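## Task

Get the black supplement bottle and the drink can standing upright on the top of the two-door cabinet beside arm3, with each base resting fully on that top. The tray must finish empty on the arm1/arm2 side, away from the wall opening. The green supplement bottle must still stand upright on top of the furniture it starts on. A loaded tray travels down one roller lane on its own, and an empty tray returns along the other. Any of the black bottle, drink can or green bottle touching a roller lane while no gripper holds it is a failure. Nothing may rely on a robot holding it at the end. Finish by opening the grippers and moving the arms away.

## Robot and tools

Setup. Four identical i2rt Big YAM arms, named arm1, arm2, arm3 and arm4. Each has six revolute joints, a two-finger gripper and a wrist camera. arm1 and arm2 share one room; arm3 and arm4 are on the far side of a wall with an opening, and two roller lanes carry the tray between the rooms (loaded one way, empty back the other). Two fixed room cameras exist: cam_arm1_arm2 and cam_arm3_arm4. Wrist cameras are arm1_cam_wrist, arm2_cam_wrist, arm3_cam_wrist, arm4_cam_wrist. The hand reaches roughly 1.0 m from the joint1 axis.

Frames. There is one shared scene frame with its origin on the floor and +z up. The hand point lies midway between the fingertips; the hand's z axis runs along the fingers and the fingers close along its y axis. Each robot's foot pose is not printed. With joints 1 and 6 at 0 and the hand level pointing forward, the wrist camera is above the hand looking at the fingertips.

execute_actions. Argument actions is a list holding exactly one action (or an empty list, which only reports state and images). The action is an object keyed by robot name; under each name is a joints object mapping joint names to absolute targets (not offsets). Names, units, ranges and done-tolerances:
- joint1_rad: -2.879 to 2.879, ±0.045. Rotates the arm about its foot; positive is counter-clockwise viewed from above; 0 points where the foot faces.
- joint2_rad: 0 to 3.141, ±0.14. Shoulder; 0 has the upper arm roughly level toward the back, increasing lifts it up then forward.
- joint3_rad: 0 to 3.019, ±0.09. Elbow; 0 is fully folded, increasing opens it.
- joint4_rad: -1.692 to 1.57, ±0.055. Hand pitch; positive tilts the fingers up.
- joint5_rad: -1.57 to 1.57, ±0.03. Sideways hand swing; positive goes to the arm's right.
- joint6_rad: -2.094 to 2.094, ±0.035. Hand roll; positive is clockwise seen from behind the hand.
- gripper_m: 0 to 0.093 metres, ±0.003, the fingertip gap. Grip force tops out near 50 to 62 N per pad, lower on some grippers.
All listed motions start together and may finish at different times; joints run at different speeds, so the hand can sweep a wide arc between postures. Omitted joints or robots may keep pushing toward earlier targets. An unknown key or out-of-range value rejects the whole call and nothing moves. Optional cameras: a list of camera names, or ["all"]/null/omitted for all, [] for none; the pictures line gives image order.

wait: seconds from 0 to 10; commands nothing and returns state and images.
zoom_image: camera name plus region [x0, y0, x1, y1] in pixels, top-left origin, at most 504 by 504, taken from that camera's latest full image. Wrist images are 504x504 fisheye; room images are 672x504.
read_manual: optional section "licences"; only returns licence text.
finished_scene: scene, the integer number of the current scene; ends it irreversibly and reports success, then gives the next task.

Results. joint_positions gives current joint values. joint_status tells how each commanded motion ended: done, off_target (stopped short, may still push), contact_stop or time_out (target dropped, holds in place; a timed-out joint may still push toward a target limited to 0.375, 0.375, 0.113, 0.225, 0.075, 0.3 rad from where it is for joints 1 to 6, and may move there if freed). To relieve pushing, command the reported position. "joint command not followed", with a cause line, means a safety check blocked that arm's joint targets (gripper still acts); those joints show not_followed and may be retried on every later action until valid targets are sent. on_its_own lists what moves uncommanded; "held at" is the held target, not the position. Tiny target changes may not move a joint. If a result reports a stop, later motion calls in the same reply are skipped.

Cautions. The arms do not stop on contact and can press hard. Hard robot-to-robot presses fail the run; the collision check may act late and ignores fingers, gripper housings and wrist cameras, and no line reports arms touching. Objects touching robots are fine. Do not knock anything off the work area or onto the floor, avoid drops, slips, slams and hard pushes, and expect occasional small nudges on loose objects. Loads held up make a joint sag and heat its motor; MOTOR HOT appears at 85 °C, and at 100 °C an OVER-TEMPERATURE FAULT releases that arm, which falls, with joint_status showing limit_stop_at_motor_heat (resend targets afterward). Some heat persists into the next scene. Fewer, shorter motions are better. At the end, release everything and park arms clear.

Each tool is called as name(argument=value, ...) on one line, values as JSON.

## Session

execute_actions(actions=[])

Scene clock: 0.00 s.
Motor temperatures (°C, as the motors report them): arm1=[29 25 27 26 26 25] | arm2=[28 27 28 26 26 25] | arm3=[28 26 28 28 26 25] | arm4=[29 28 28 26 28 26]
arm1.joint_positions: joint1_rad=+0.785 joint2_rad=+0.503 joint3_rad=+1.652 joint4_rad=-1.531 joint5_rad=+0.129 joint6_rad=-0.568 gripper_m=+0.095
arm1.joint_status: not commanded
arm1.hand: x=-1.2188 y=-0.5148 z=+1.5474 quat_wxyz=(-0.399, +0.815, -0.129, -0.399) (m; scene frame)
arm2.joint_positions: joint1_rad=+0.618 joint2_rad=+0.639 joint3_rad=+1.532 joint4_rad=-1.283 joint5_rad=+0.229 joint6_rad=+0.425 gripper_m=+0.095
arm2.joint_status: not commanded
arm2.hand: x=-1.5704 y=+0.2285 z=+1.5086 quat_wxyz=(-0.530, +0.022, -0.825, -0.197) (m; scene frame)
arm3.joint_positions: joint1_rad=-0.480 joint2_rad=+0.309 joint3_rad=+1.653 joint4_rad=-1.253 joint5_rad=+0.085 joint6_rad=+0.719 gripper_m=+0.095
arm3.joint_status: not commanded
arm3.hand: x=+1.1482 y=-0.5958 z=+1.6300 quat_wxyz=(-0.478, +0.092, -0.669, -0.562) (m; scene frame)
arm4.joint_positions: joint1_rad=-0.373 joint2_rad=+0.284 joint3_rad=+1.313 joint4_rad=-1.323 joint5_rad=-0.283 joint6_rad=+0.311 gripper_m=+0.094
arm4.joint_status: not commanded
arm4.hand: x=+1.6375 y=+0.1221 z=+1.4341 quat_wxyz=(+0.074, +0.775, -0.204, -0.593) (m; scene frame)
pictures: arm1_cam_wrist, arm2_cam_wrist, arm3_cam_wrist, arm4_cam_wrist, cam_arm1_arm2, cam_arm3_arm4
Images, in order (width x height): arm1_cam_wrist 504x504, arm2_cam_wrist 504x504, arm3_cam_wrist 504x504, arm4_cam_wrist 504x504, cam_arm1_arm2 672x504, cam_arm3_arm4 672x504.

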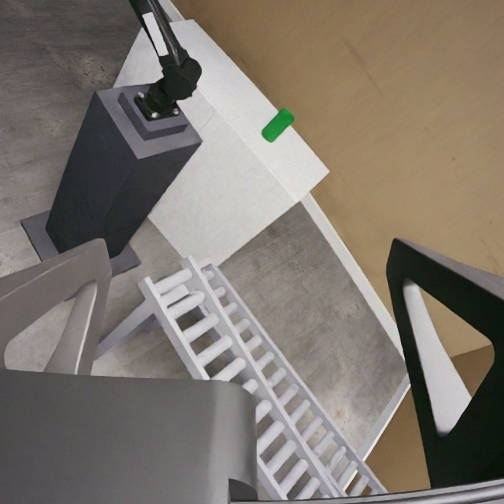

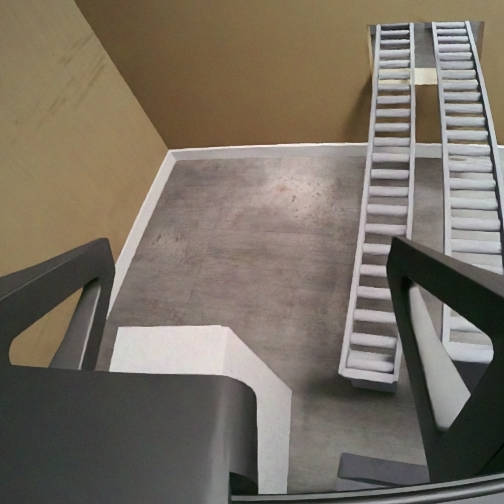

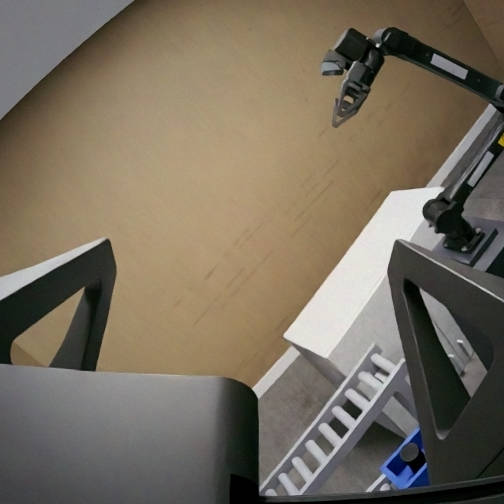

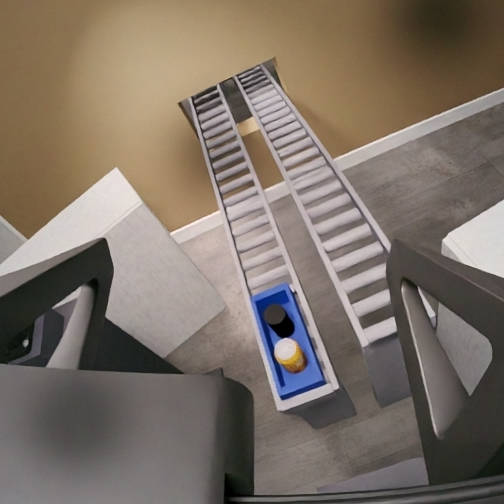

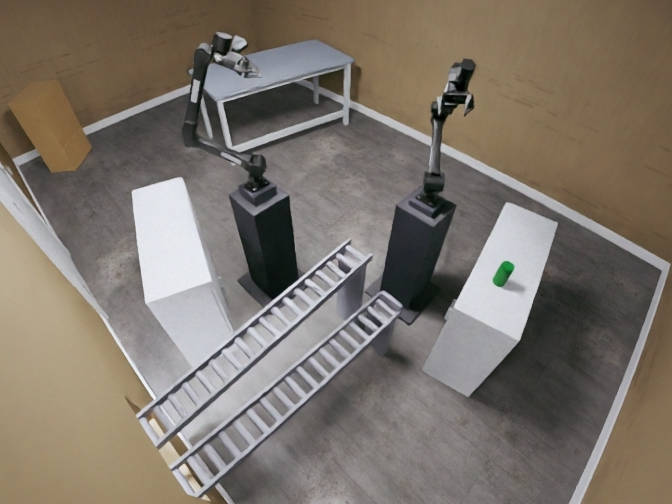

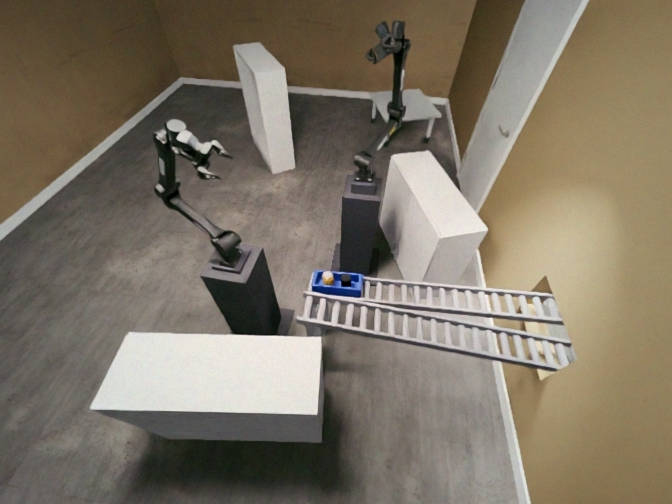

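Same layout; the cabinet may be taller.

execute_actions(actions=[{"arm3":{"joints":{"joint1_rad":-0.045,"joint2_rad":2.388,"joint3_rad":1.546,"joint4_rad":-0.68,"joint5_rad":0,"joint6_rad":-0.05}}}], cameras=["arm3_cam_wrist"])

Scene clock: 2.30 s.
Motor temperatures (°C, as the motors report them): arm1=[29 25 28 26 26 25] | arm2=[28 27 29 26 26 25] | arm3=[28 27 28 28 26 25] | arm4=[29 29 28 26 28 26]
arm1.joint_positions: joint1_rad=+0.785 joint2_rad=+0.503 joint3_rad=+1.652 joint4_rad=-1.531 joint5_rad=+0.129 joint6_rad=-0.568 gripper_m=+0.095
arm1.joint_status: not commanded
arm1.hand: x=-1.2188 y=-0.5148 z=+1.5474 quat_wxyz=(-0.399, +0.815, -0.129, -0.399) (m; scene frame)
arm2.joint_positions: joint1_rad=+0.618 joint2_rad=+0.639 joint3_rad=+1.532 joint4_rad=-1.283 joint5_rad=+0.229 joint6_rad=+0.425 gripper_m=+0.095
arm2.joint_status: not commanded
arm2.hand: x=-1.5704 y=+0.2285 z=+1.5086 quat_wxyz=(-0.530, +0.022, -0.825, -0.197) (m; scene frame)
arm3.joint_positions: joint1_rad=-0.054 joint2_rad=+2.410 joint3_rad=+1.528 joint4_rad=-0.686 joint5_rad=+0.003 joint6_rad=-0.038 gripper_m=+0.095
arm3.joint_status: all done
arm3.hand: x=+1.1608 y=-0.0088 z=+0.7171 quat_wxyz=(-0.001, +0.701, -0.713, -0.001) (m; scene frame)
arm4.joint_positions: joint1_rad=-0.373 joint2_rad=+0.284 joint3_rad=+1.313 joint4_rad=-1.323 joint5_rad=-0.283 joint6_rad=+0.311 gripper_m=+0.094
arm4.joint_status: not commanded
arm4.hand: x=+1.6375 y=+0.1221 z=+1.4341 quat_wxyz=(+0.074, +0.775, -0.204, -0.593) (m; scene frame)
pictures: arm3_cam_wrist
Images, in order (width x height): arm3_cam_wrist 504x504.

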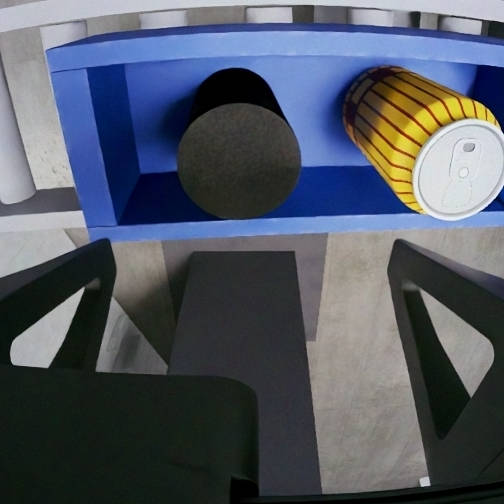

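execute_actions(actions=[{"arm3":{"joints":{"joint1_rad":-0.025,"joint2_rad":2.632,"joint3_rad":1.643,"joint4_rad":-0.537}}}], cameras=["arm3_cam_wrist"])

execute_actions(actions=[{"arm3":{"joints":{"gripper_m":0.03}}}], cameras=["arm3_cam_wrist"])

Scene clock: 3.87 s.
Motor temperatures (°C, as the motors report them): arm1=[29 25 28 26 26 25] | arm2=[28 27 29 26 26 25] | arm3=[28 27 28 28 26 25] | arm4=[29 29 28 26 28 26]
arm1.joint_positions: joint1_rad=+0.785 joint2_rad=+0.503 joint3_rad=+1.652 joint4_rad=-1.531 joint5_rad=+0.129 joint6_rad=-0.568 gripper_m=+0.095
arm1.joint_status: not commanded
arm1.hand: x=-1.2188 y=-0.5148 z=+1.5474 quat_wxyz=(-0.399, +0.815, -0.129, -0.399) (m; scene frame)
arm2.joint_positions: joint1_rad=+0.618 joint2_rad=+0.639 joint3_rad=+1.532 joint4_rad=-1.283 joint5_rad=+0.229 joint6_rad=+0.425 gripper_m=+0.095
arm2.joint_status: not commanded
arm2.hand: x=-1.5704 y=+0.2285 z=+1.5086 quat_wxyz=(-0.530, +0.022, -0.825, -0.197) (m; scene frame)
arm3.joint_positions: joint1_rad=-0.033 joint2_rad=+2.652 joint3_rad=+1.624 joint4_rad=-0.542 joint5_rad=+0.003 joint6_rad=-0.038 gripper_m=+0.095
arm3.joint_status: all done
arm3.hand: x=+1.1476 y=-0.0149 z=+0.6007 quat_wxyz=(+0.000, +0.708, -0.706, +0.000) (m; scene frame)
arm4.joint_positions: joint1_rad=-0.373 joint2_rad=+0.284 joint3_rad=+1.313 joint4_rad=-1.323 joint5_rad=-0.283 joint6_rad=+0.311 gripper_m=+0.094
arm4.joint_status: not commanded
arm4.hand: x=+1.6375 y=+0.1221 z=+1.4341 quat_wxyz=(+0.074, +0.775, -0.204, -0.593) (m; scene frame)
pictures: arm3_cam_wrist
Images, in order (width x height): arm3_cam_wrist 504x504.

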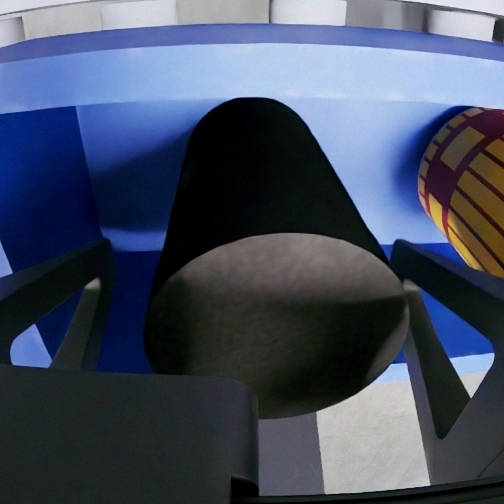

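Scene clock: 4.50 s.
Motor temperatures (°C, as the motors report them): arm1=[29 25 28 26 26 25] | arm2=[28 27 29 26 26 25] | arm3=[28 28 28 28 26 25] | arm4=[29 29 29 26 28 26]
arm1.joint_positions: joint1_rad=+0.785 joint2_rad=+0.503 joint3_rad=+1.652 joint4_rad=-1.531 joint5_rad=+0.129 joint6_rad=-0.568 gripper_m=+0.095
arm1.joint_status: not commanded
arm1.hand: x=-1.2188 y=-0.5148 z=+1.5474 quat_wxyz=(-0.399, +0.815, -0.129, -0.399) (m; scene frame)
arm2.joint_positions: joint1_rad=+0.618 joint2_rad=+0.639 joint3_rad=+1.532 joint4_rad=-1.283 joint5_rad=+0.229 joint6_rad=+0.425 gripper_m=+0.095
arm2.joint_status: not commanded
arm2.hand: x=-1.5704 y=+0.2285 z=+1.5086 quat_wxyz=(-0.530, +0.022, -0.825, -0.197) (m; scene frame)
arm3.joint_positions: joint1_rad=-0.033 joint2_rad=+2.652 joint3_rad=+1.624 joint4_rad=-0.542 joint5_rad=+0.002 joint6_rad=-0.039 gripper_m=+0.058
arm3.joint_status: gripper_m off_target (ended at +0.058, target +0.030)
arm3.hand: x=+1.1473 y=-0.0149 z=+0.6007 quat_wxyz=(+0.000, +0.709, -0.706, -0.001) (m; scene frame)
arm4.joint_positions: joint1_rad=-0.373 joint2_rad=+0.284 joint3_rad=+1.313 joint4_rad=-1.323 joint5_rad=-0.283 joint6_rad=+0.311 gripper_m=+0.094
arm4.joint_status: not commanded
arm4.hand: x=+1.6375 y=+0.1221 z=+1.4341 quat_wxyz=(+0.074, +0.775, -0.204, -0.593) (m; scene frame)
pictures: arm3_cam_wrist
Images, in order (width x height): arm3_cam_wrist 504x504.

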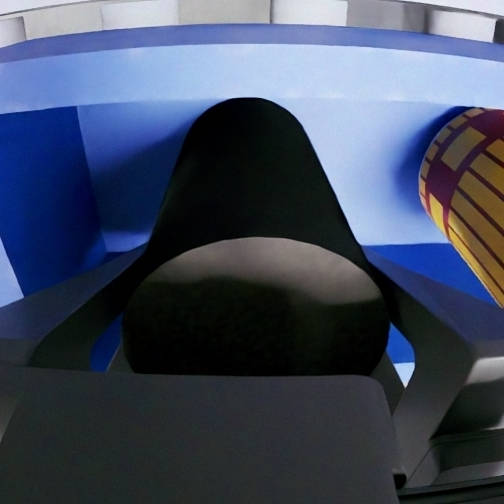

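execute_actions(actions=[{"arm3":{"joints":{"joint2_rad":2.45,"joint3_rad":1.595,"joint4_rad":-0.68}}}], cameras=["arm3_cam_wrist"])

execute_actions(actions=[{"arm3":{"joints":{"joint2_rad":1.82,"joint4_rad":-1.3}}}], cameras=[])

execute_actions(actions=[{"arm3":{"joints":{"joint1_rad":1.7}}}], cameras=["arm3_cam_wrist"])

execute_actions(actions=[{"arm3":{"joints":{"joint2_rad":1.9,"joint3_rad":1.44,"joint4_rad":-1.04}}}], cameras=["arm3_cam_wrist","cam_arm3_arm4"])

Scene clock: 6.10 s.
Motor temperatures (°C, as the motors report them): arm1=[29 25 28 26 26 25] | arm2=[28 27 30 26 26 25] | arm3=[28 28 28 28 26 25] | arm4=[29 29 29 26 28 26]
arm1.joint_positions: joint1_rad=+0.785 joint2_rad=+0.503 joint3_rad=+1.652 joint4_rad=-1.531 joint5_rad=+0.129 joint6_rad=-0.568 gripper_m=+0.095
arm1.joint_status: not commanded
arm1.hand: x=-1.2188 y=-0.5148 z=+1.5474 quat_wxyz=(-0.399, +0.815, -0.129, -0.399) (m; scene frame)
arm2.joint_positions: joint1_rad=+0.618 joint2_rad=+0.639 joint3_rad=+1.532 joint4_rad=-1.283 joint5_rad=+0.229 joint6_rad=+0.425 gripper_m=+0.095
arm2.joint_status: not commanded
arm2.hand: x=-1.5704 y=+0.2285 z=+1.5086 quat_wxyz=(-0.530, +0.022, -0.825, -0.197) (m; scene frame)
arm3.joint_positions: joint1_rad=-0.033 joint2_rad=+2.460 joint3_rad=+1.578 joint4_rad=-0.674 joint5_rad=+0.002 joint6_rad=-0.039 gripper_m=+0.058
arm3.joint_status: all done
arm3.hand: x=+1.1483 y=+0.0044 z=+0.7005 quat_wxyz=(-0.005, +0.709, -0.706, -0.005) (m; scene frame)
arm4.joint_positions: joint1_rad=-0.373 joint2_rad=+0.284 joint3_rad=+1.313 joint4_rad=-1.323 joint5_rad=-0.283 joint6_rad=+0.311 gripper_m=+0.094
arm4.joint_status: not commanded
arm4.hand: x=+1.6375 y=+0.1221 z=+1.4341 quat_wxyz=(+0.074, +0.775, -0.204, -0.593) (m; scene frame)
pictures: arm3_cam_wrist
Images, in order (width x height): arm3_cam_wrist 504x504.

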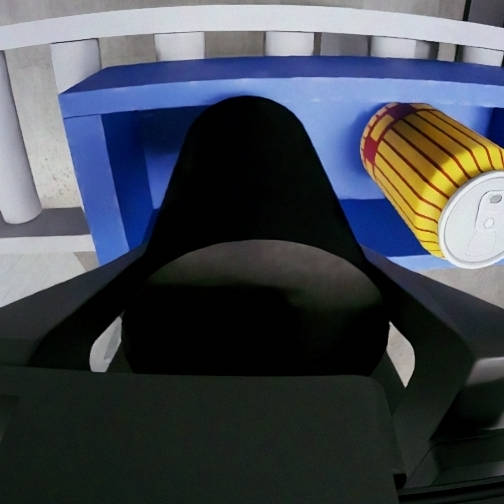

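Scene clock: 7.80 s.
Motor temperatures (°C, as the motors report them): arm1=[29 25 28 26 26 25] | arm2=[28 27 30 26 26 25] | arm3=[28 28 29 28 26 25] | arm4=[29 29 29 26 28 26]
arm1.joint_positions: joint1_rad=+0.785 joint2_rad=+0.503 joint3_rad=+1.652 joint4_rad=-1.531 joint5_rad=+0.129 joint6_rad=-0.568 gripper_m=+0.095
arm1.joint_status: not commanded
arm1.hand: x=-1.2188 y=-0.5148 z=+1.5474 quat_wxyz=(-0.399, +0.815, -0.129, -0.399) (m; scene frame)
arm2.joint_positions: joint1_rad=+0.618 joint2_rad=+0.639 joint3_rad=+1.532 joint4_rad=-1.283 joint5_rad=+0.229 joint6_rad=+0.425 gripper_m=+0.095
arm2.joint_status: not commanded
arm2.hand: x=-1.5704 y=+0.2285 z=+1.5086 quat_wxyz=(-0.530, +0.022, -0.825, -0.197) (m; scene frame)
arm3.joint_positions: joint1_rad=-0.033 joint2_rad=+1.845 joint3_rad=+1.576 joint4_rad=-1.293 joint5_rad=+0.002 joint6_rad=-0.039 gripper_m=+0.058
arm3.joint_status: all done
arm3.hand: x=+1.1478 y=-0.0402 z=+1.0541 quat_wxyz=(-0.002, +0.709, -0.706, -0.003) (m; scene frame)
arm4.joint_positions: joint1_rad=-0.373 joint2_rad=+0.284 joint3_rad=+1.313 joint4_rad=-1.323 joint5_rad=-0.283 joint6_rad=+0.311 gripper_m=+0.094
arm4.joint_status: not commanded
arm4.hand: x=+1.6375 y=+0.1221 z=+1.4341 quat_wxyz=(+0.074, +0.775, -0.204, -0.593) (m; scene frame)
pictures: none
No camera images: the call's "cameras" was empty. Leave "cameras" out to get every camera's image.

Scene clock: 9.73 s.
Motor temperatures (°C, as the motors report them): arm1=[29 25 29 26 26 25] | arm2=[28 27 30 26 26 25] | arm3=[28 29 29 28 26 25] | arm4=[29 29 29 26 28 26]
arm1.joint_positions: joint1_rad=+0.785 joint2_rad=+0.503 joint3_rad=+1.652 joint4_rad=-1.531 joint5_rad=+0.129 joint6_rad=-0.568 gripper_m=+0.095
arm1.joint_status: not commanded
arm1.hand: x=-1.2188 y=-0.5148 z=+1.5474 quat_wxyz=(-0.399, +0.815, -0.129, -0.399) (m; scene frame)
arm2.joint_positions: joint1_rad=+0.618 joint2_rad=+0.639 joint3_rad=+1.532 joint4_rad=-1.283 joint5_rad=+0.229 joint6_rad=+0.425 gripper_m=+0.095
arm2.joint_status: not commanded
arm2.hand: x=-1.5704 y=+0.2285 z=+1.5086 quat_wxyz=(-0.530, +0.022, -0.825, -0.197) (m; scene frame)
arm3.joint_positions: joint1_rad=+1.708 joint2_rad=+1.845 joint3_rad=+1.576 joint4_rad=-1.293 joint5_rad=-0.002 joint6_rad=-0.041 gripper_m=+0.058
arm3.joint_status: all done
arm3.hand: x=+0.5727 y=-0.6755 z=+1.0563 quat_wxyz=(+0.001, +0.996, +0.088, -0.006) (m; scene frame)
arm4.joint_positions: joint1_rad=-0.373 joint2_rad=+0.284 joint3_rad=+1.313 joint4_rad=-1.323 joint5_rad=-0.283 joint6_rad=+0.311 gripper_m=+0.094
arm4.joint_status: not commanded
arm4.hand: x=+1.6375 y=+0.1221 z=+1.4341 quat_wxyz=(+0.074, +0.775, -0.204, -0.593) (m; scene frame)
pictures: arm3_cam_wrist
Images, in order (width x height): arm3_cam_wrist 504x504.

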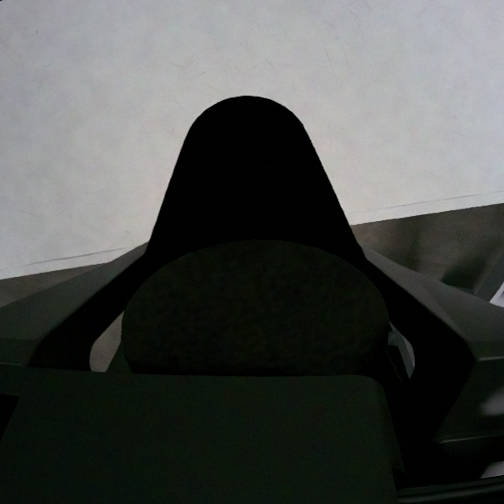

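Scene clock: 10.83 s.
Motor temperatures (°C, as the motors report them): arm1=[29 25 29 26 26 25] | arm2=[28 27 31 26 26 25] | arm3=[28 29 29 28 26 25] | arm4=[29 29 30 26 28 26]
arm1.joint_positions: joint1_rad=+0.785 joint2_rad=+0.503 joint3_rad=+1.652 joint4_rad=-1.531 joint5_rad=+0.129 joint6_rad=-0.568 gripper_m=+0.095
arm1.joint_status: not commanded
arm1.hand: x=-1.2188 y=-0.5148 z=+1.5474 quat_wxyz=(-0.399, +0.815, -0.129, -0.399) (m; scene frame)
arm2.joint_positions: joint1_rad=+0.618 joint2_rad=+0.639 joint3_rad=+1.532 joint4_rad=-1.283 joint5_rad=+0.229 joint6_rad=+0.425 gripper_m=+0.095
arm2.joint_status: not commanded
arm2.hand: x=-1.5704 y=+0.2285 z=+1.5086 quat_wxyz=(-0.530, +0.022, -0.825, -0.197) (m; scene frame)
arm3.joint_positions: joint1_rad=+1.708 joint2_rad=+1.929 joint3_rad=+1.416 joint4_rad=-1.051 joint5_rad=-0.002 joint6_rad=-0.041 gripper_m=+0.058
arm3.joint_status: all done
arm3.hand: x=+0.5798 y=-0.6745 z=+0.9548 quat_wxyz=(+0.001, +0.996, +0.088, -0.005) (m; scene frame)
arm4.joint_positions: joint1_rad=-0.373 joint2_rad=+0.284 joint3_rad=+1.313 joint4_rad=-1.323 joint5_rad=-0.283 joint6_rad=+0.311 gripper_m=+0.094
arm4.joint_status: not commanded
arm4.hand: x=+1.6375 y=+0.1221 z=+1.4341 quat_wxyz=(+0.074, +0.775, -0.204, -0.593) (m; scene frame)
pictures: arm3_cam_wrist, cam_arm3_arm4
Images, in order (width x height): arm3_cam_wrist 504x504, cam_arm3_arm4 672x504.

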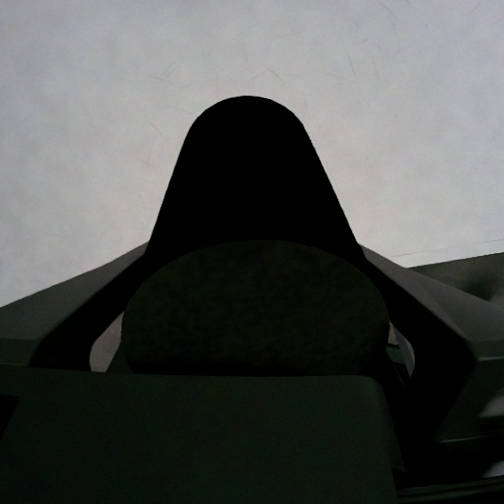

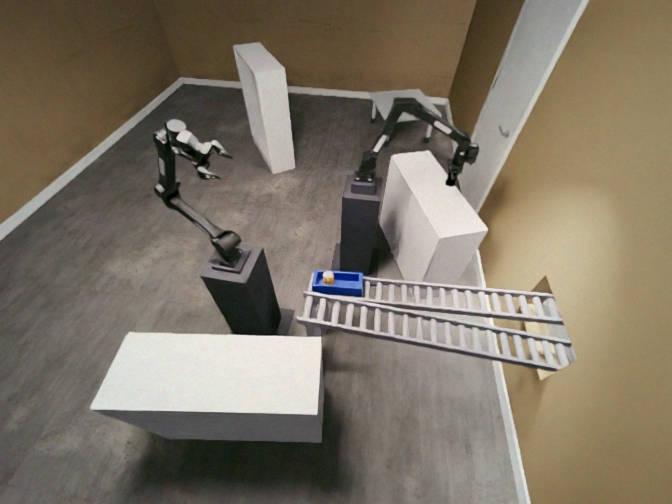

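execute_actions(actions=[{"arm3":{"joints":{"joint2_rad":1.965,"joint3_rad":1.285,"joint4_rad":-0.83}}}], cameras=["arm3_cam_wrist","cam_arm3_arm4"])

zoom_image(camera="cam_arm3_arm4", region=[380, 130, 500, 250])

execute_actions(actions=[{"arm3":{"joints":{"joint2_rad":2.015,"joint4_rad":-0.79}}}], cameras=["arm3_cam_wrist"])

Scene clock: 12.17 s.
Motor temperatures (°C, as the motors report them): arm1=[29 25 29 26 26 25] | arm2=[28 27 31 26 26 25] | arm3=[28 29 30 28 26 25] | arm4=[29 29 30 26 28 26]
arm1.joint_positions: joint1_rad=+0.785 joint2_rad=+0.503 joint3_rad=+1.652 joint4_rad=-1.531 joint5_rad=+0.129 joint6_rad=-0.568 gripper_m=+0.095
arm1.joint_status: not commanded
arm1.hand: x=-1.2188 y=-0.5148 z=+1.5474 quat_wxyz=(-0.399, +0.815, -0.129, -0.399) (m; scene frame)
arm2.joint_positions: joint1_rad=+0.618 joint2_rad=+0.639 joint3_rad=+1.532 joint4_rad=-1.283 joint5_rad=+0.229 joint6_rad=+0.425 gripper_m=+0.095
arm2.joint_status: not commanded
arm2.hand: x=-1.5704 y=+0.2285 z=+1.5086 quat_wxyz=(-0.530, +0.022, -0.825, -0.197) (m; scene frame)
arm3.joint_positions: joint1_rad=+1.708 joint2_rad=+1.993 joint3_rad=+1.264 joint4_rad=-0.840 joint5_rad=-0.002 joint6_rad=-0.041 gripper_m=+0.058
arm3.joint_status: all done
arm3.hand: x=+0.6077 y=-0.6708 z=+0.8747 quat_wxyz=(+0.001, +0.996, +0.088, -0.002) (m; scene frame)
arm4.joint_positions: joint1_rad=-0.373 joint2_rad=+0.284 joint3_rad=+1.313 joint4_rad=-1.323 joint5_rad=-0.283 joint6_rad=+0.311 gripper_m=+0.094
arm4.joint_status: not commanded
arm4.hand: x=+1.6375 y=+0.1221 z=+1.4341 quat_wxyz=(+0.074, +0.775, -0.204, -0.593) (m; scene frame)
pictures: arm3_cam_wrist, cam_arm3_arm4
Images, in order (width x height): arm3_cam_wrist 504x504, cam_arm3_arm4 672x504.

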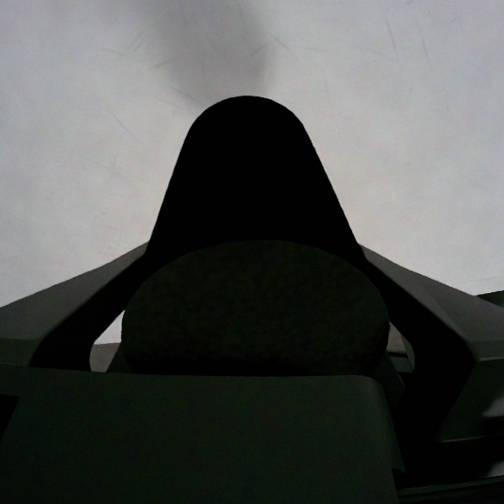

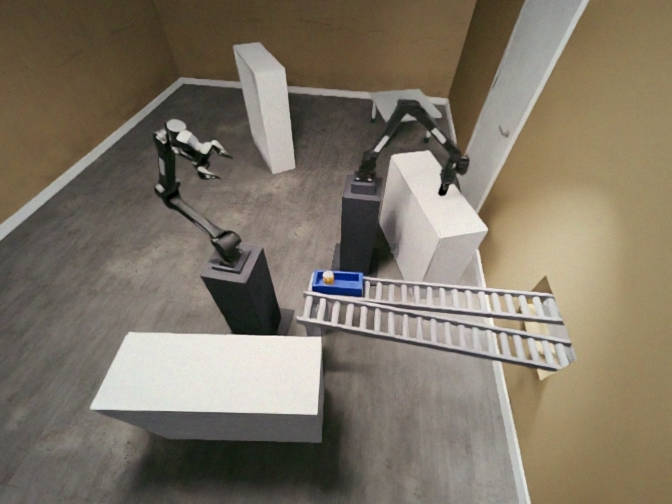

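Region (380, 130, 500, 250) of cam_arm3_arm4's 672x504 image, scaled by 4.200, with more detail than that image has.

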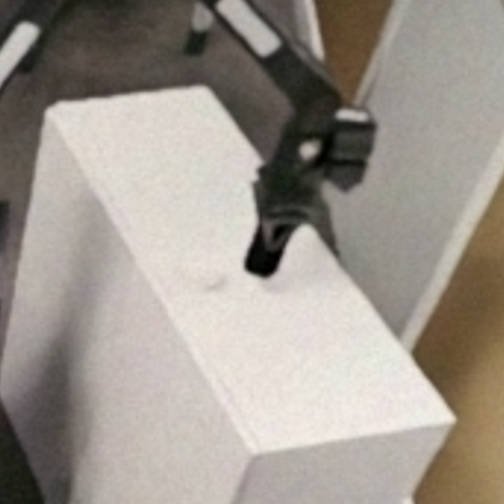

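Scene clock: 12.93 s.
Motor temperatures (°C, as the motors report them): arm1=[29 25 29 26 26 25] | arm2=[28 27 31 26 26 25] | arm3=[28 29 30 28 26 25] | arm4=[29 29 30 26 28 26]
arm1.joint_positions: joint1_rad=+0.785 joint2_rad=+0.503 joint3_rad=+1.652 joint4_rad=-1.531 joint5_rad=+0.129 joint6_rad=-0.568 gripper_m=+0.095
arm1.joint_status: not commanded
arm1.hand: x=-1.2188 y=-0.5148 z=+1.5474 quat_wxyz=(-0.399, +0.815, -0.129, -0.399) (m; scene frame)
arm2.joint_positions: joint1_rad=+0.618 joint2_rad=+0.639 joint3_rad=+1.532 joint4_rad=-1.283 joint5_rad=+0.229 joint6_rad=+0.425 gripper_m=+0.095
arm2.joint_status: not commanded
arm2.hand: x=-1.5704 y=+0.2285 z=+1.5086 quat_wxyz=(-0.530, +0.022, -0.825, -0.197) (m; scene frame)
arm3.joint_positions: joint1_rad=+1.708 joint2_rad=+2.025 joint3_rad=+1.264 joint4_rad=-0.801 joint5_rad=-0.002 joint6_rad=-0.041 gripper_m=+0.058
arm3.joint_status: all done
arm3.hand: x=+0.6041 y=-0.6713 z=+0.8588 quat_wxyz=(+0.001, +0.996, +0.088, -0.006) (m; scene frame)
arm4.joint_positions: joint1_rad=-0.373 joint2_rad=+0.284 joint3_rad=+1.313 joint4_rad=-1.323 joint5_rad=-0.283 joint6_rad=+0.311 gripper_m=+0.094
arm4.joint_status: not commanded
arm4.hand: x=+1.6375 y=+0.1221 z=+1.4341 quat_wxyz=(+0.074, +0.775, -0.204, -0.593) (m; scene frame)
pictures: arm3_cam_wrist
Images, in order (width x height): arm3_cam_wrist 504x504.

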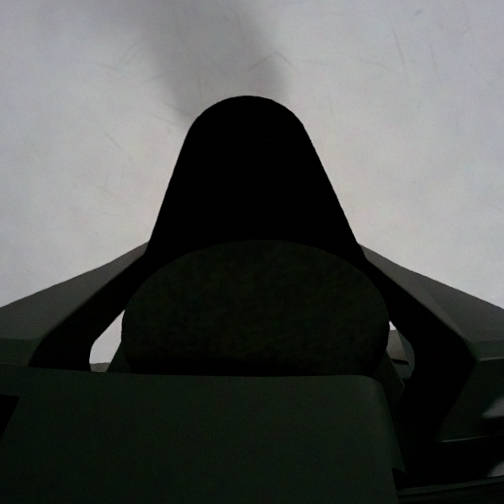

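Consistent with same height (target ≈0.83).

execute_actions(actions=[{"arm3":{"joints":{"joint2_rad":2.065,"joint4_rad":-0.745}}}], cameras=["arm3_cam_wrist"])

Scene clock: 16.33 s.
Motor temperatures (°C, as the motors report them): arm1=[29 25 29 26 26 25] | arm2=[28 27 31 26 26 25] | arm3=[28 29 30 28 26 25] | arm4=[29 29 30 26 28 26]
arm1.joint_positions: joint1_rad=+0.785 joint2_rad=+0.503 joint3_rad=+1.652 joint4_rad=-1.531 joint5_rad=+0.129 joint6_rad=-0.568 gripper_m=+0.095
arm1.joint_status: not commanded
arm1.hand: x=-1.2188 y=-0.5148 z=+1.5474 quat_wxyz=(-0.399, +0.815, -0.129, -0.399) (m; scene frame)
arm2.joint_positions: joint1_rad=+0.618 joint2_rad=+0.639 joint3_rad=+1.532 joint4_rad=-1.283 joint5_rad=+0.229 joint6_rad=+0.425 gripper_m=+0.095
arm2.joint_status: not commanded
arm2.hand: x=-1.5704 y=+0.2285 z=+1.5086 quat_wxyz=(-0.530, +0.022, -0.825, -0.197) (m; scene frame)
arm3.joint_positions: joint1_rad=+1.708 joint2_rad=+2.081 joint3_rad=+1.264 joint4_rad=-0.755 joint5_rad=-0.002 joint6_rad=-0.041 gripper_m=+0.058
arm3.joint_status: all done
arm3.hand: x=+0.6047 y=-0.6712 z=+0.8303 quat_wxyz=(+0.001, +0.996, +0.088, -0.001) (m; scene frame)
arm4.joint_positions: joint1_rad=-0.373 joint2_rad=+0.284 joint3_rad=+1.313 joint4_rad=-1.323 joint5_rad=-0.283 joint6_rad=+0.311 gripper_m=+0.094
arm4.joint_status: not commanded
arm4.hand: x=+1.6375 y=+0.1221 z=+1.4341 quat_wxyz=(+0.074, +0.775, -0.204, -0.593) (m; scene frame)
pictures: arm3_cam_wrist
Images, in order (width x height): arm3_cam_wrist 504x504.

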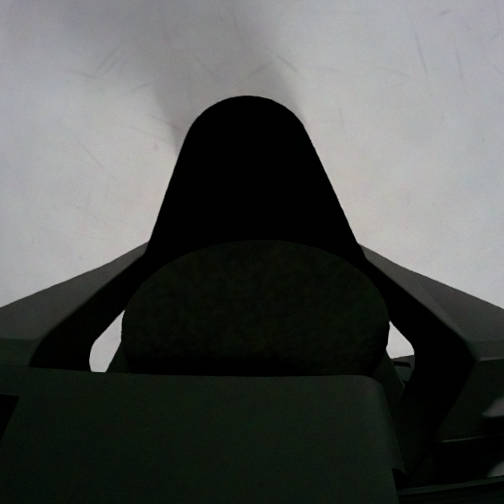

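execute_actions(actions=[{"arm3":{"joints":{"gripper_m":0.093}}}], cameras=[])

execute_actions(actions=[{"arm3":{"joints":{"joint2_rad":1.9,"joint3_rad":1.35,"joint4_rad":-0.95}}}], cameras=[])

execute_actions(actions=[{"arm3":{"joints":{"joint1_rad":-0.228,"joint6_rad":-0.24,"joint3_rad":1.595,"joint4_rad":-0.748}}}], cameras=[])

execute_actions(actions=[{"arm3":{"joints":{"joint2_rad":2.37}}}], cameras=["arm3_cam_wrist","cam_arm3_arm4"])

Scene clock: 17.30 s.
Motor temperatures (°C, as the motors report them): arm1=[29 25 29 26 26 25] | arm2=[28 27 32 26 26 25] | arm3=[28 30 30 28 26 25] | arm4=[29 29 30 26 28 26]
arm1.joint_positions: joint1_rad=+0.785 joint2_rad=+0.503 joint3_rad=+1.652 joint4_rad=-1.531 joint5_rad=+0.129 joint6_rad=-0.568 gripper_m=+0.095
arm1.joint_status: not commanded
arm1.hand: x=-1.2188 y=-0.5148 z=+1.5474 quat_wxyz=(-0.399, +0.815, -0.129, -0.399) (m; scene frame)
arm2.joint_positions: joint1_rad=+0.618 joint2_rad=+0.639 joint3_rad=+1.532 joint4_rad=-1.283 joint5_rad=+0.229 joint6_rad=+0.425 gripper_m=+0.095
arm2.joint_status: not commanded
arm2.hand: x=-1.5704 y=+0.2285 z=+1.5086 quat_wxyz=(-0.530, +0.022, -0.825, -0.197) (m; scene frame)
arm3.joint_positions: joint1_rad=+1.708 joint2_rad=+2.081 joint3_rad=+1.264 joint4_rad=-0.755 joint5_rad=-0.002 joint6_rad=-0.041 gripper_m=+0.093
arm3.joint_status: all done
arm3.hand: x=+0.6047 y=-0.6712 z=+0.8303 quat_wxyz=(+0.001, +0.996, +0.088, -0.001) (m; scene frame)
arm4.joint_positions: joint1_rad=-0.373 joint2_rad=+0.284 joint3_rad=+1.313 joint4_rad=-1.323 joint5_rad=-0.283 joint6_rad=+0.311 gripper_m=+0.094
arm4.joint_status: not commanded
arm4.hand: x=+1.6375 y=+0.1221 z=+1.4341 quat_wxyz=(+0.074, +0.775, -0.204, -0.593) (m; scene frame)
pictures: none
No camera images: the call's "cameras" was empty. Leave "cameras" out to get every camera's image.

Scene clock: 18.50 s.
Motor temperatures (°C, as the motors report them): arm1=[29 25 29 26 26 25] | arm2=[28 27 32 26 26 25] | arm3=[28 30 30 28 26 25] | arm4=[29 29 30 26 28 26]
arm1.joint_positions: joint1_rad=+0.785 joint2_rad=+0.503 joint3_rad=+1.652 joint4_rad=-1.531 joint5_rad=+0.129 joint6_rad=-0.568 gripper_m=+0.095
arm1.joint_status: not commanded
arm1.hand: x=-1.2188 y=-0.5148 z=+1.5474 quat_wxyz=(-0.399, +0.815, -0.129, -0.399) (m; scene frame)
arm2.joint_positions: joint1_rad=+0.618 joint2_rad=+0.639 joint3_rad=+1.532 joint4_rad=-1.283 joint5_rad=+0.229 joint6_rad=+0.425 gripper_m=+0.095
arm2.joint_status: not commanded
arm2.hand: x=-1.5704 y=+0.2285 z=+1.5086 quat_wxyz=(-0.530, +0.022, -0.825, -0.197) (m; scene frame)
arm3.joint_positions: joint1_rad=+1.708 joint2_rad=+1.898 joint3_rad=+1.324 joint4_rad=-0.943 joint5_rad=-0.002 joint6_rad=-0.041 gripper_m=+0.093
arm3.joint_status: all done
arm3.hand: x=+0.5904 y=-0.6731 z=+0.9412 quat_wxyz=(+0.002, +0.996, +0.088, -0.028) (m; scene frame)
arm4.joint_positions: joint1_rad=-0.373 joint2_rad=+0.284 joint3_rad=+1.313 joint4_rad=-1.323 joint5_rad=-0.283 joint6_rad=+0.311 gripper_m=+0.094
arm4.joint_status: not commanded
arm4.hand: x=+1.6375 y=+0.1221 z=+1.4341 quat_wxyz=(+0.074, +0.775, -0.204, -0.593) (m; scene frame)
pictures: none
No camera images: the call's "cameras" was empty. Leave "cameras" out to get every camera's image.

Scene clock: 20.57 s.
Motor temperatures (°C, as the motors report them): arm1=[29 25 29 26 26 25] | arm2=[28 27 32 26 26 25] | arm3=[28 30 31 28 26 25] | arm4=[29 29 31 26 28 26]
arm1.joint_positions: joint1_rad=+0.785 joint2_rad=+0.503 joint3_rad=+1.652 joint4_rad=-1.531 joint5_rad=+0.129 joint6_rad=-0.568 gripper_m=+0.095
arm1.joint_status: not commanded
arm1.hand: x=-1.2188 y=-0.5148 z=+1.5474 quat_wxyz=(-0.399, +0.815, -0.129, -0.399) (m; scene frame)
arm2.joint_positions: joint1_rad=+0.618 joint2_rad=+0.639 joint3_rad=+1.532 joint4_rad=-1.283 joint5_rad=+0.229 joint6_rad=+0.425 gripper_m=+0.095
arm2.joint_status: not commanded
arm2.hand: x=-1.5704 y=+0.2285 z=+1.5086 quat_wxyz=(-0.530, +0.022, -0.825, -0.197) (m; scene frame)
arm3.joint_positions: joint1_rad=-0.239 joint2_rad=+1.913 joint3_rad=+1.575 joint4_rad=-0.747 joint5_rad=+0.000 joint6_rad=-0.229 gripper_m=+0.093
arm3.joint_status: all done
arm3.hand: x=+1.2919 y=+0.0683 z=+1.0449 quat_wxyz=(-0.204, +0.682, -0.691, -0.127) (m; scene frame)
arm4.joint_positions: joint1_rad=-0.373 joint2_rad=+0.284 joint3_rad=+1.313 joint4_rad=-1.323 joint5_rad=-0.283 joint6_rad=+0.311 gripper_m=+0.094
arm4.joint_status: not commanded
arm4.hand: x=+1.6375 y=+0.1221 z=+1.4341 quat_wxyz=(+0.074, +0.775, -0.204, -0.593) (m; scene frame)
pictures: none
No camera images: the call's "cameras" was empty. Leave "cameras" out to get every camera's image.

Scene clock: 22.13 s.
Motor temperatures (°C, as the motors report them): arm1=[29 25 29 26 26 25] | arm2=[28 27 32 26 26 25] | arm3=[28 30 31 28 26 25] | arm4=[29 29 31 26 28 26]
arm1.joint_positions: joint1_rad=+0.785 joint2_rad=+0.503 joint3_rad=+1.652 joint4_rad=-1.531 joint5_rad=+0.129 joint6_rad=-0.568 gripper_m=+0.095
arm1.joint_status: not commanded
arm1.hand: x=-1.2188 y=-0.5148 z=+1.5474 quat_wxyz=(-0.399, +0.815, -0.129, -0.399) (m; scene frame)
arm2.joint_positions: joint1_rad=+0.618 joint2_rad=+0.639 joint3_rad=+1.532 joint4_rad=-1.283 joint5_rad=+0.229 joint6_rad=+0.425 gripper_m=+0.095
arm2.joint_status: not commanded
arm2.hand: x=-1.5704 y=+0.2285 z=+1.5086 quat_wxyz=(-0.530, +0.022, -0.825, -0.197) (m; scene frame)
arm3.joint_positions: joint1_rad=-0.239 joint2_rad=+2.376 joint3_rad=+1.563 joint4_rad=-0.749 joint5_rad=+0.000 joint6_rad=-0.229 gripper_m=+0.093
arm3.joint_status: all done
arm3.hand: x=+1.2716 y=-0.0110 z=+0.7449 quat_wxyz=(-0.003, +0.703, -0.711, -0.003) (m; scene frame)
arm4.joint_positions: joint1_rad=-0.373 joint2_rad=+0.284 joint3_rad=+1.313 joint4_rad=-1.323 joint5_rad=-0.283 joint6_rad=+0.311 gripper_m=+0.094
arm4.joint_status: not commanded
arm4.hand: x=+1.6375 y=+0.1221 z=+1.4341 quat_wxyz=(+0.074, +0.775, -0.204, -0.593) (m; scene frame)
pictures: arm3_cam_wrist, cam_arm3_arm4
Images, in order (width x height): arm3_cam_wrist 504x504, cam_arm3_arm4 672x504.

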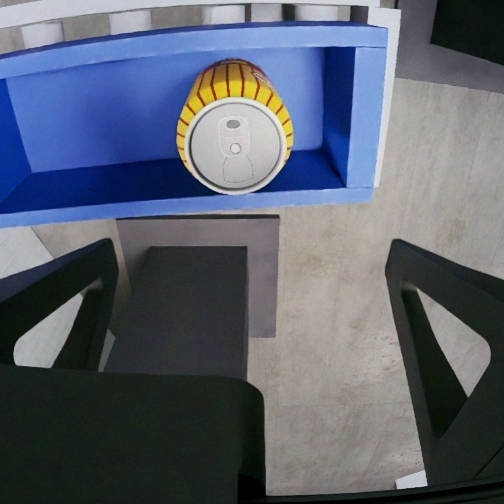

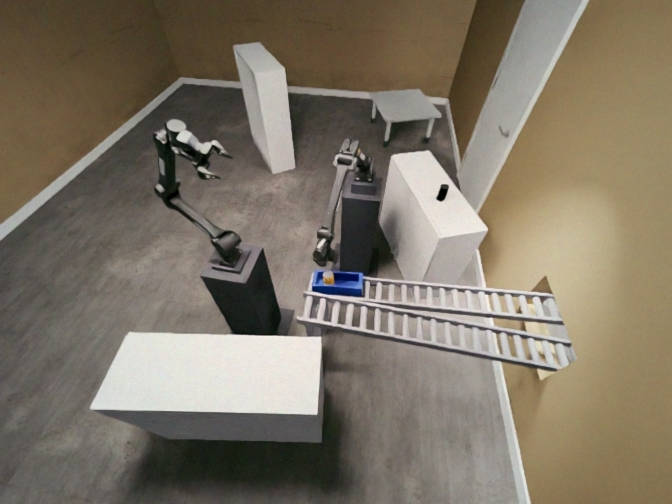

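execute_actions(actions=[{"arm3":{"joints":{"joint1_rad":-0.213,"joint2_rad":2.67,"joint3_rad":1.722,"joint4_rad":-0.577}}}], cameras=["arm3_cam_wrist"])

execute_actions(actions=[{"arm3":{"joints":{"gripper_m":0.03}}}], cameras=["arm3_cam_wrist"])

execute_actions(actions=[{"arm3":{"joints":{"joint2_rad":2.48,"joint3_rad":1.665,"joint4_rad":-0.72}}}], cameras=["arm3_cam_wrist"])

Scene clock: 23.83 s.
Motor temperatures (°C, as the motors report them): arm1=[29 25 30 26 26 25] | arm2=[28 27 32 26 26 25] | arm3=[28 30 31 28 26 25] | arm4=[29 29 31 26 28 26]
arm1.joint_positions: joint1_rad=+0.785 joint2_rad=+0.503 joint3_rad=+1.652 joint4_rad=-1.531 joint5_rad=+0.129 joint6_rad=-0.568 gripper_m=+0.095
arm1.joint_status: not commanded
arm1.hand: x=-1.2188 y=-0.5148 z=+1.5474 quat_wxyz=(-0.399, +0.815, -0.129, -0.399) (m; scene frame)
arm2.joint_positions: joint1_rad=+0.618 joint2_rad=+0.639 joint3_rad=+1.532 joint4_rad=-1.283 joint5_rad=+0.229 joint6_rad=+0.425 gripper_m=+0.095
arm2.joint_status: not commanded
arm2.hand: x=-1.5704 y=+0.2285 z=+1.5086 quat_wxyz=(-0.530, +0.022, -0.825, -0.197) (m; scene frame)
arm3.joint_positions: joint1_rad=-0.222 joint2_rad=+2.688 joint3_rad=+1.701 joint4_rad=-0.582 joint5_rad=-0.004 joint6_rad=-0.229 gripper_m=+0.093
arm3.joint_status: all done
arm3.hand: x=+1.2598 y=-0.0120 z=+0.5955 quat_wxyz=(+0.001, +0.709, -0.705, -0.003) (m; scene frame)
arm4.joint_positions: joint1_rad=-0.373 joint2_rad=+0.284 joint3_rad=+1.313 joint4_rad=-1.323 joint5_rad=-0.283 joint6_rad=+0.311 gripper_m=+0.094
arm4.joint_status: not commanded
arm4.hand: x=+1.6375 y=+0.1221 z=+1.4341 quat_wxyz=(+0.074, +0.775, -0.204, -0.593) (m; scene frame)
pictures: arm3_cam_wrist
Images, in order (width x height): arm3_cam_wrist 504x504.

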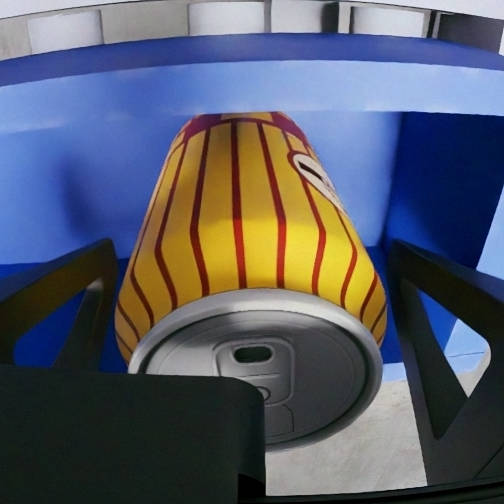

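Scene clock: 24.47 s.
Motor temperatures (°C, as the motors report them): arm1=[29 25 30 26 26 25] | arm2=[28 27 32 26 26 25] | arm3=[28 30 31 28 26 25] | arm4=[29 29 31 26 28 26]
arm1.joint_positions: joint1_rad=+0.785 joint2_rad=+0.503 joint3_rad=+1.652 joint4_rad=-1.531 joint5_rad=+0.129 joint6_rad=-0.568 gripper_m=+0.095
arm1.joint_status: not commanded
arm1.hand: x=-1.2188 y=-0.5148 z=+1.5474 quat_wxyz=(-0.399, +0.815, -0.129, -0.399) (m; scene frame)
arm2.joint_positions: joint1_rad=+0.618 joint2_rad=+0.639 joint3_rad=+1.532 joint4_rad=-1.283 joint5_rad=+0.229 joint6_rad=+0.425 gripper_m=+0.095
arm2.joint_status: not commanded
arm2.hand: x=-1.5704 y=+0.2285 z=+1.5086 quat_wxyz=(-0.530, +0.022, -0.825, -0.197) (m; scene frame)
arm3.joint_positions: joint1_rad=-0.222 joint2_rad=+2.688 joint3_rad=+1.701 joint4_rad=-0.582 joint5_rad=-0.002 joint6_rad=-0.229 gripper_m=+0.065
arm3.joint_status: gripper_m off_target (ended at +0.065, target +0.030)
arm3.hand: x=+1.2601 y=-0.0120 z=+0.5955 quat_wxyz=(+0.001, +0.709, -0.705, -0.002) (m; scene frame)
arm4.joint_positions: joint1_rad=-0.373 joint2_rad=+0.284 joint3_rad=+1.313 joint4_rad=-1.323 joint5_rad=-0.283 joint6_rad=+0.311 gripper_m=+0.094
arm4.joint_status: not commanded
arm4.hand: x=+1.6375 y=+0.1221 z=+1.4341 quat_wxyz=(+0.074, +0.775, -0.204, -0.593) (m; scene frame)
pictures: arm3_cam_wrist
Images, in order (width x height): arm3_cam_wrist 504x504.

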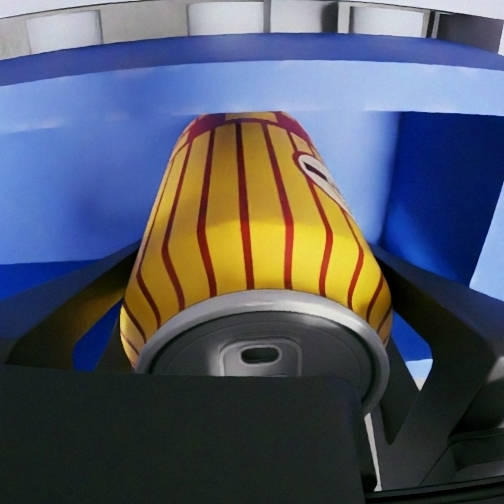

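Scene clock: 25.80 s.
Motor temperatures (°C, as the motors report them): arm1=[29 25 30 26 26 25] | arm2=[28 27 32 26 26 25] | arm3=[28 31 31 28 26 25] | arm4=[29 29 31 26 28 26]
arm1.joint_positions: joint1_rad=+0.785 joint2_rad=+0.503 joint3_rad=+1.652 joint4_rad=-1.531 joint5_rad=+0.129 joint6_rad=-0.568 gripper_m=+0.095
arm1.joint_status: not commanded
arm1.hand: x=-1.2188 y=-0.5148 z=+1.5474 quat_wxyz=(-0.399, +0.815, -0.129, -0.399) (m; scene frame)
arm2.joint_positions: joint1_rad=+0.618 joint2_rad=+0.639 joint3_rad=+1.532 joint4_rad=-1.283 joint5_rad=+0.229 joint6_rad=+0.425 gripper_m=+0.095
arm2.joint_status: not commanded
arm2.hand: x=-1.5704 y=+0.2285 z=+1.5086 quat_wxyz=(-0.530, +0.022, -0.825, -0.197) (m; scene frame)
arm3.joint_positions: joint1_rad=-0.221 joint2_rad=+2.506 joint3_rad=+1.646 joint4_rad=-0.714 joint5_rad=-0.001 joint6_rad=-0.230 gripper_m=+0.065
arm3.joint_status: all done
arm3.hand: x=+1.2629 y=-0.0003 z=+0.6896 quat_wxyz=(+0.003, +0.709, -0.705, +0.000) (m; scene frame)
arm4.joint_positions: joint1_rad=-0.373 joint2_rad=+0.284 joint3_rad=+1.313 joint4_rad=-1.323 joint5_rad=-0.283 joint6_rad=+0.311 gripper_m=+0.094
arm4.joint_status: not commanded
arm4.hand: x=+1.6375 y=+0.1221 z=+1.4341 quat_wxyz=(+0.074, +0.775, -0.204, -0.593) (m; scene frame)
pictures: arm3_cam_wrist
Images, in order (width x height): arm3_cam_wrist 504x504.

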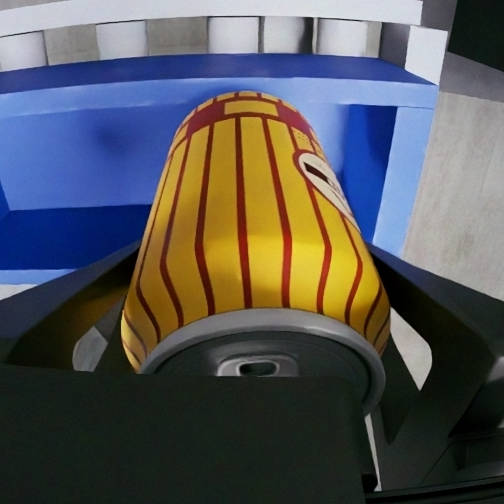

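execute_actions(actions=[{"arm3":{"joints":{"joint2_rad":1.95,"joint3_rad":1.56,"joint4_rad":-1.1,"joint6_rad":0}}}], cameras=[])

execute_actions(actions=[{"arm3":{"joints":{"joint1_rad":1.33}},"arm4":{"joints":{"joint1_rad":0.215,"joint2_rad":1.2,"joint3_rad":1.36,"joint4_rad":-0.9,"joint5_rad":0,"joint6_rad":0.15,"gripper_m":0.05}}}], cameras=[])

execute_actions(actions=[{"arm3":{"joints":{"joint2_rad":2.16,"joint4_rad":-0.96}},"arm4":{"joints":{"joint2_rad":2.2,"joint4_rad":-0.675}}}], cameras=["arm3_cam_wrist","arm4_cam_wrist","cam_arm3_arm4"])

Scene clock: 27.83 s.
Motor temperatures (°C, as the motors report them): arm1=[29 25 30 26 26 25] | arm2=[28 27 33 26 26 25] | arm3=[28 31 31 28 26 25] | arm4=[29 29 31 26 28 26]
arm1.joint_positions: joint1_rad=+0.785 joint2_rad=+0.503 joint3_rad=+1.652 joint4_rad=-1.531 joint5_rad=+0.129 joint6_rad=-0.568 gripper_m=+0.095
arm1.joint_status: not commanded
arm1.hand: x=-1.2188 y=-0.5148 z=+1.5474 quat_wxyz=(-0.399, +0.815, -0.129, -0.399) (m; scene frame)
arm2.joint_positions: joint1_rad=+0.618 joint2_rad=+0.639 joint3_rad=+1.532 joint4_rad=-1.283 joint5_rad=+0.229 joint6_rad=+0.425 gripper_m=+0.095
arm2.joint_status: not commanded
arm2.hand: x=-1.5704 y=+0.2285 z=+1.5086 quat_wxyz=(-0.530, +0.022, -0.825, -0.197) (m; scene frame)
arm3.joint_positions: joint1_rad=-0.221 joint2_rad=+1.993 joint3_rad=+1.533 joint4_rad=-1.096 joint5_rad=-0.001 joint6_rad=-0.012 gripper_m=+0.065
arm3.joint_status: all done
arm3.hand: x=+1.2570 y=-0.0297 z=+0.9573 quat_wxyz=(-0.004, +0.628, -0.778, -0.006) (m; scene frame)
arm4.joint_positions: joint1_rad=-0.373 joint2_rad=+0.284 joint3_rad=+1.313 joint4_rad=-1.323 joint5_rad=-0.283 joint6_rad=+0.311 gripper_m=+0.094
arm4.joint_status: not commanded
arm4.hand: x=+1.6375 y=+0.1221 z=+1.4341 quat_wxyz=(+0.074, +0.775, -0.204, -0.593) (m; scene frame)
pictures: none
No camera images: the call's "cameras" was empty. Leave "cameras" out to get every camera's image.

Scene clock: 29.67 s.
Motor temperatures (°C, as the motors report them): arm1=[29 25 30 26 26 25] | arm2=[28 27 33 26 26 25] | arm3=[28 31 31 28 26 25] | arm4=[29 29 32 26 28 26]
arm1.joint_positions: joint1_rad=+0.785 joint2_rad=+0.503 joint3_rad=+1.652 joint4_rad=-1.531 joint5_rad=+0.129 joint6_rad=-0.568 gripper_m=+0.095
arm1.joint_status: not commanded
arm1.hand: x=-1.2188 y=-0.5148 z=+1.5474 quat_wxyz=(-0.399, +0.815, -0.129, -0.399) (m; scene frame)
arm2.joint_positions: joint1_rad=+0.618 joint2_rad=+0.639 joint3_rad=+1.532 joint4_rad=-1.283 joint5_rad=+0.229 joint6_rad=+0.425 gripper_m=+0.095
arm2.joint_status: not commanded
arm2.hand: x=-1.5704 y=+0.2285 z=+1.5086 quat_wxyz=(-0.530, +0.022, -0.825, -0.197) (m; scene frame)
arm3.joint_positions: joint1_rad=+1.338 joint2_rad=+1.993 joint3_rad=+1.533 joint4_rad=-1.093 joint5_rad=-0.002 joint6_rad=-0.008 gripper_m=+0.065
arm3.joint_status: all done
arm3.hand: x=+0.5579 y=-0.4639 z=+0.9598 quat_wxyz=(+0.001, +0.994, -0.113, -0.010) (m; scene frame)
arm4.joint_positions: joint1_rad=+0.211 joint2_rad=+1.223 joint3_rad=+1.327 joint4_rad=-0.914 joint5_rad=-0.002 joint6_rad=+0.161 gripper_m=+0.050
arm4.joint_status: all done
arm4.hand: x=+1.2531 y=+0.0448 z=+1.2412 quat_wxyz=(+0.055, +0.930, +0.002, -0.362) (m; scene frame)
pictures: none
No camera images: the call's "cameras" was empty. Leave "cameras" out to get every camera's image.

Scene clock: 31.37 s.
Motor temperatures (°C, as the motors report them): arm1=[29 25 30 26 26 25] | arm2=[28 27 33 26 26 25] | arm3=[28 32 32 28 26 25] | arm4=[29 29 32 26 28 26]
arm1.joint_positions: joint1_rad=+0.785 joint2_rad=+0.503 joint3_rad=+1.652 joint4_rad=-1.531 joint5_rad=+0.129 joint6_rad=-0.568 gripper_m=+0.095
arm1.joint_status: not commanded
arm1.hand: x=-1.2188 y=-0.5148 z=+1.5474 quat_wxyz=(-0.399, +0.815, -0.129, -0.399) (m; scene frame)
arm2.joint_positions: joint1_rad=+0.618 joint2_rad=+0.639 joint3_rad=+1.532 joint4_rad=-1.283 joint5_rad=+0.229 joint6_rad=+0.425 gripper_m=+0.095
arm2.joint_status: not commanded
arm2.hand: x=-1.5704 y=+0.2285 z=+1.5086 quat_wxyz=(-0.530, +0.022, -0.825, -0.197) (m; scene frame)
arm3.joint_positions: joint1_rad=+1.338 joint2_rad=+2.209 joint3_rad=+1.531 joint4_rad=-0.967 joint5_rad=-0.002 joint6_rad=-0.008 gripper_m=+0.065
arm3.joint_status: all done
arm3.hand: x=+0.5618 y=-0.4650 z=+0.8363 quat_wxyz=(+0.006, +0.993, -0.113, +0.035) (m; scene frame)
arm4.joint_positions: joint1_rad=+0.211 joint2_rad=+2.214 joint3_rad=+1.336 joint4_rad=-0.679 joint5_rad=-0.002 joint6_rad=+0.160 gripper_m=+0.050
arm4.joint_status: all done
arm4.hand: x=+1.2139 y=+0.0441 z=+0.7223 quat_wxyz=(-0.004, +1.000, +0.000, -0.002) (m; scene frame)
pictures: arm3_cam_wrist, arm4_cam_wrist, cam_arm3_arm4
Images, in order (width x height): arm3_cam_wrist 504x504, arm4_cam_wrist 504x504, cam_arm3_arm4 672x504.

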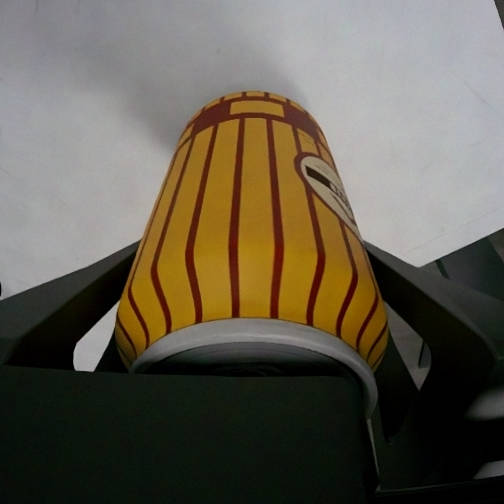

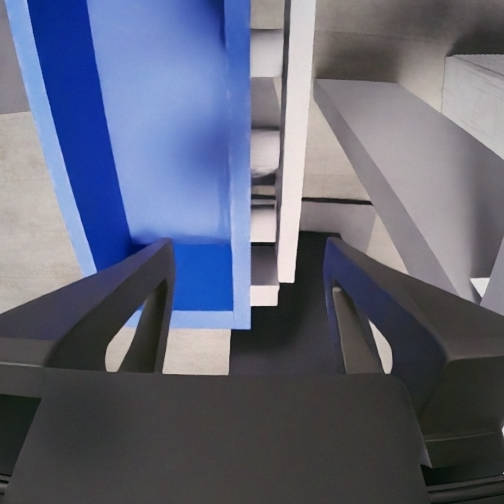

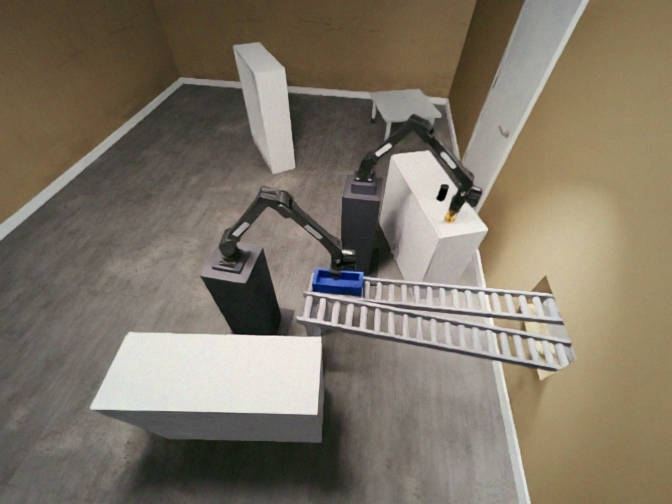

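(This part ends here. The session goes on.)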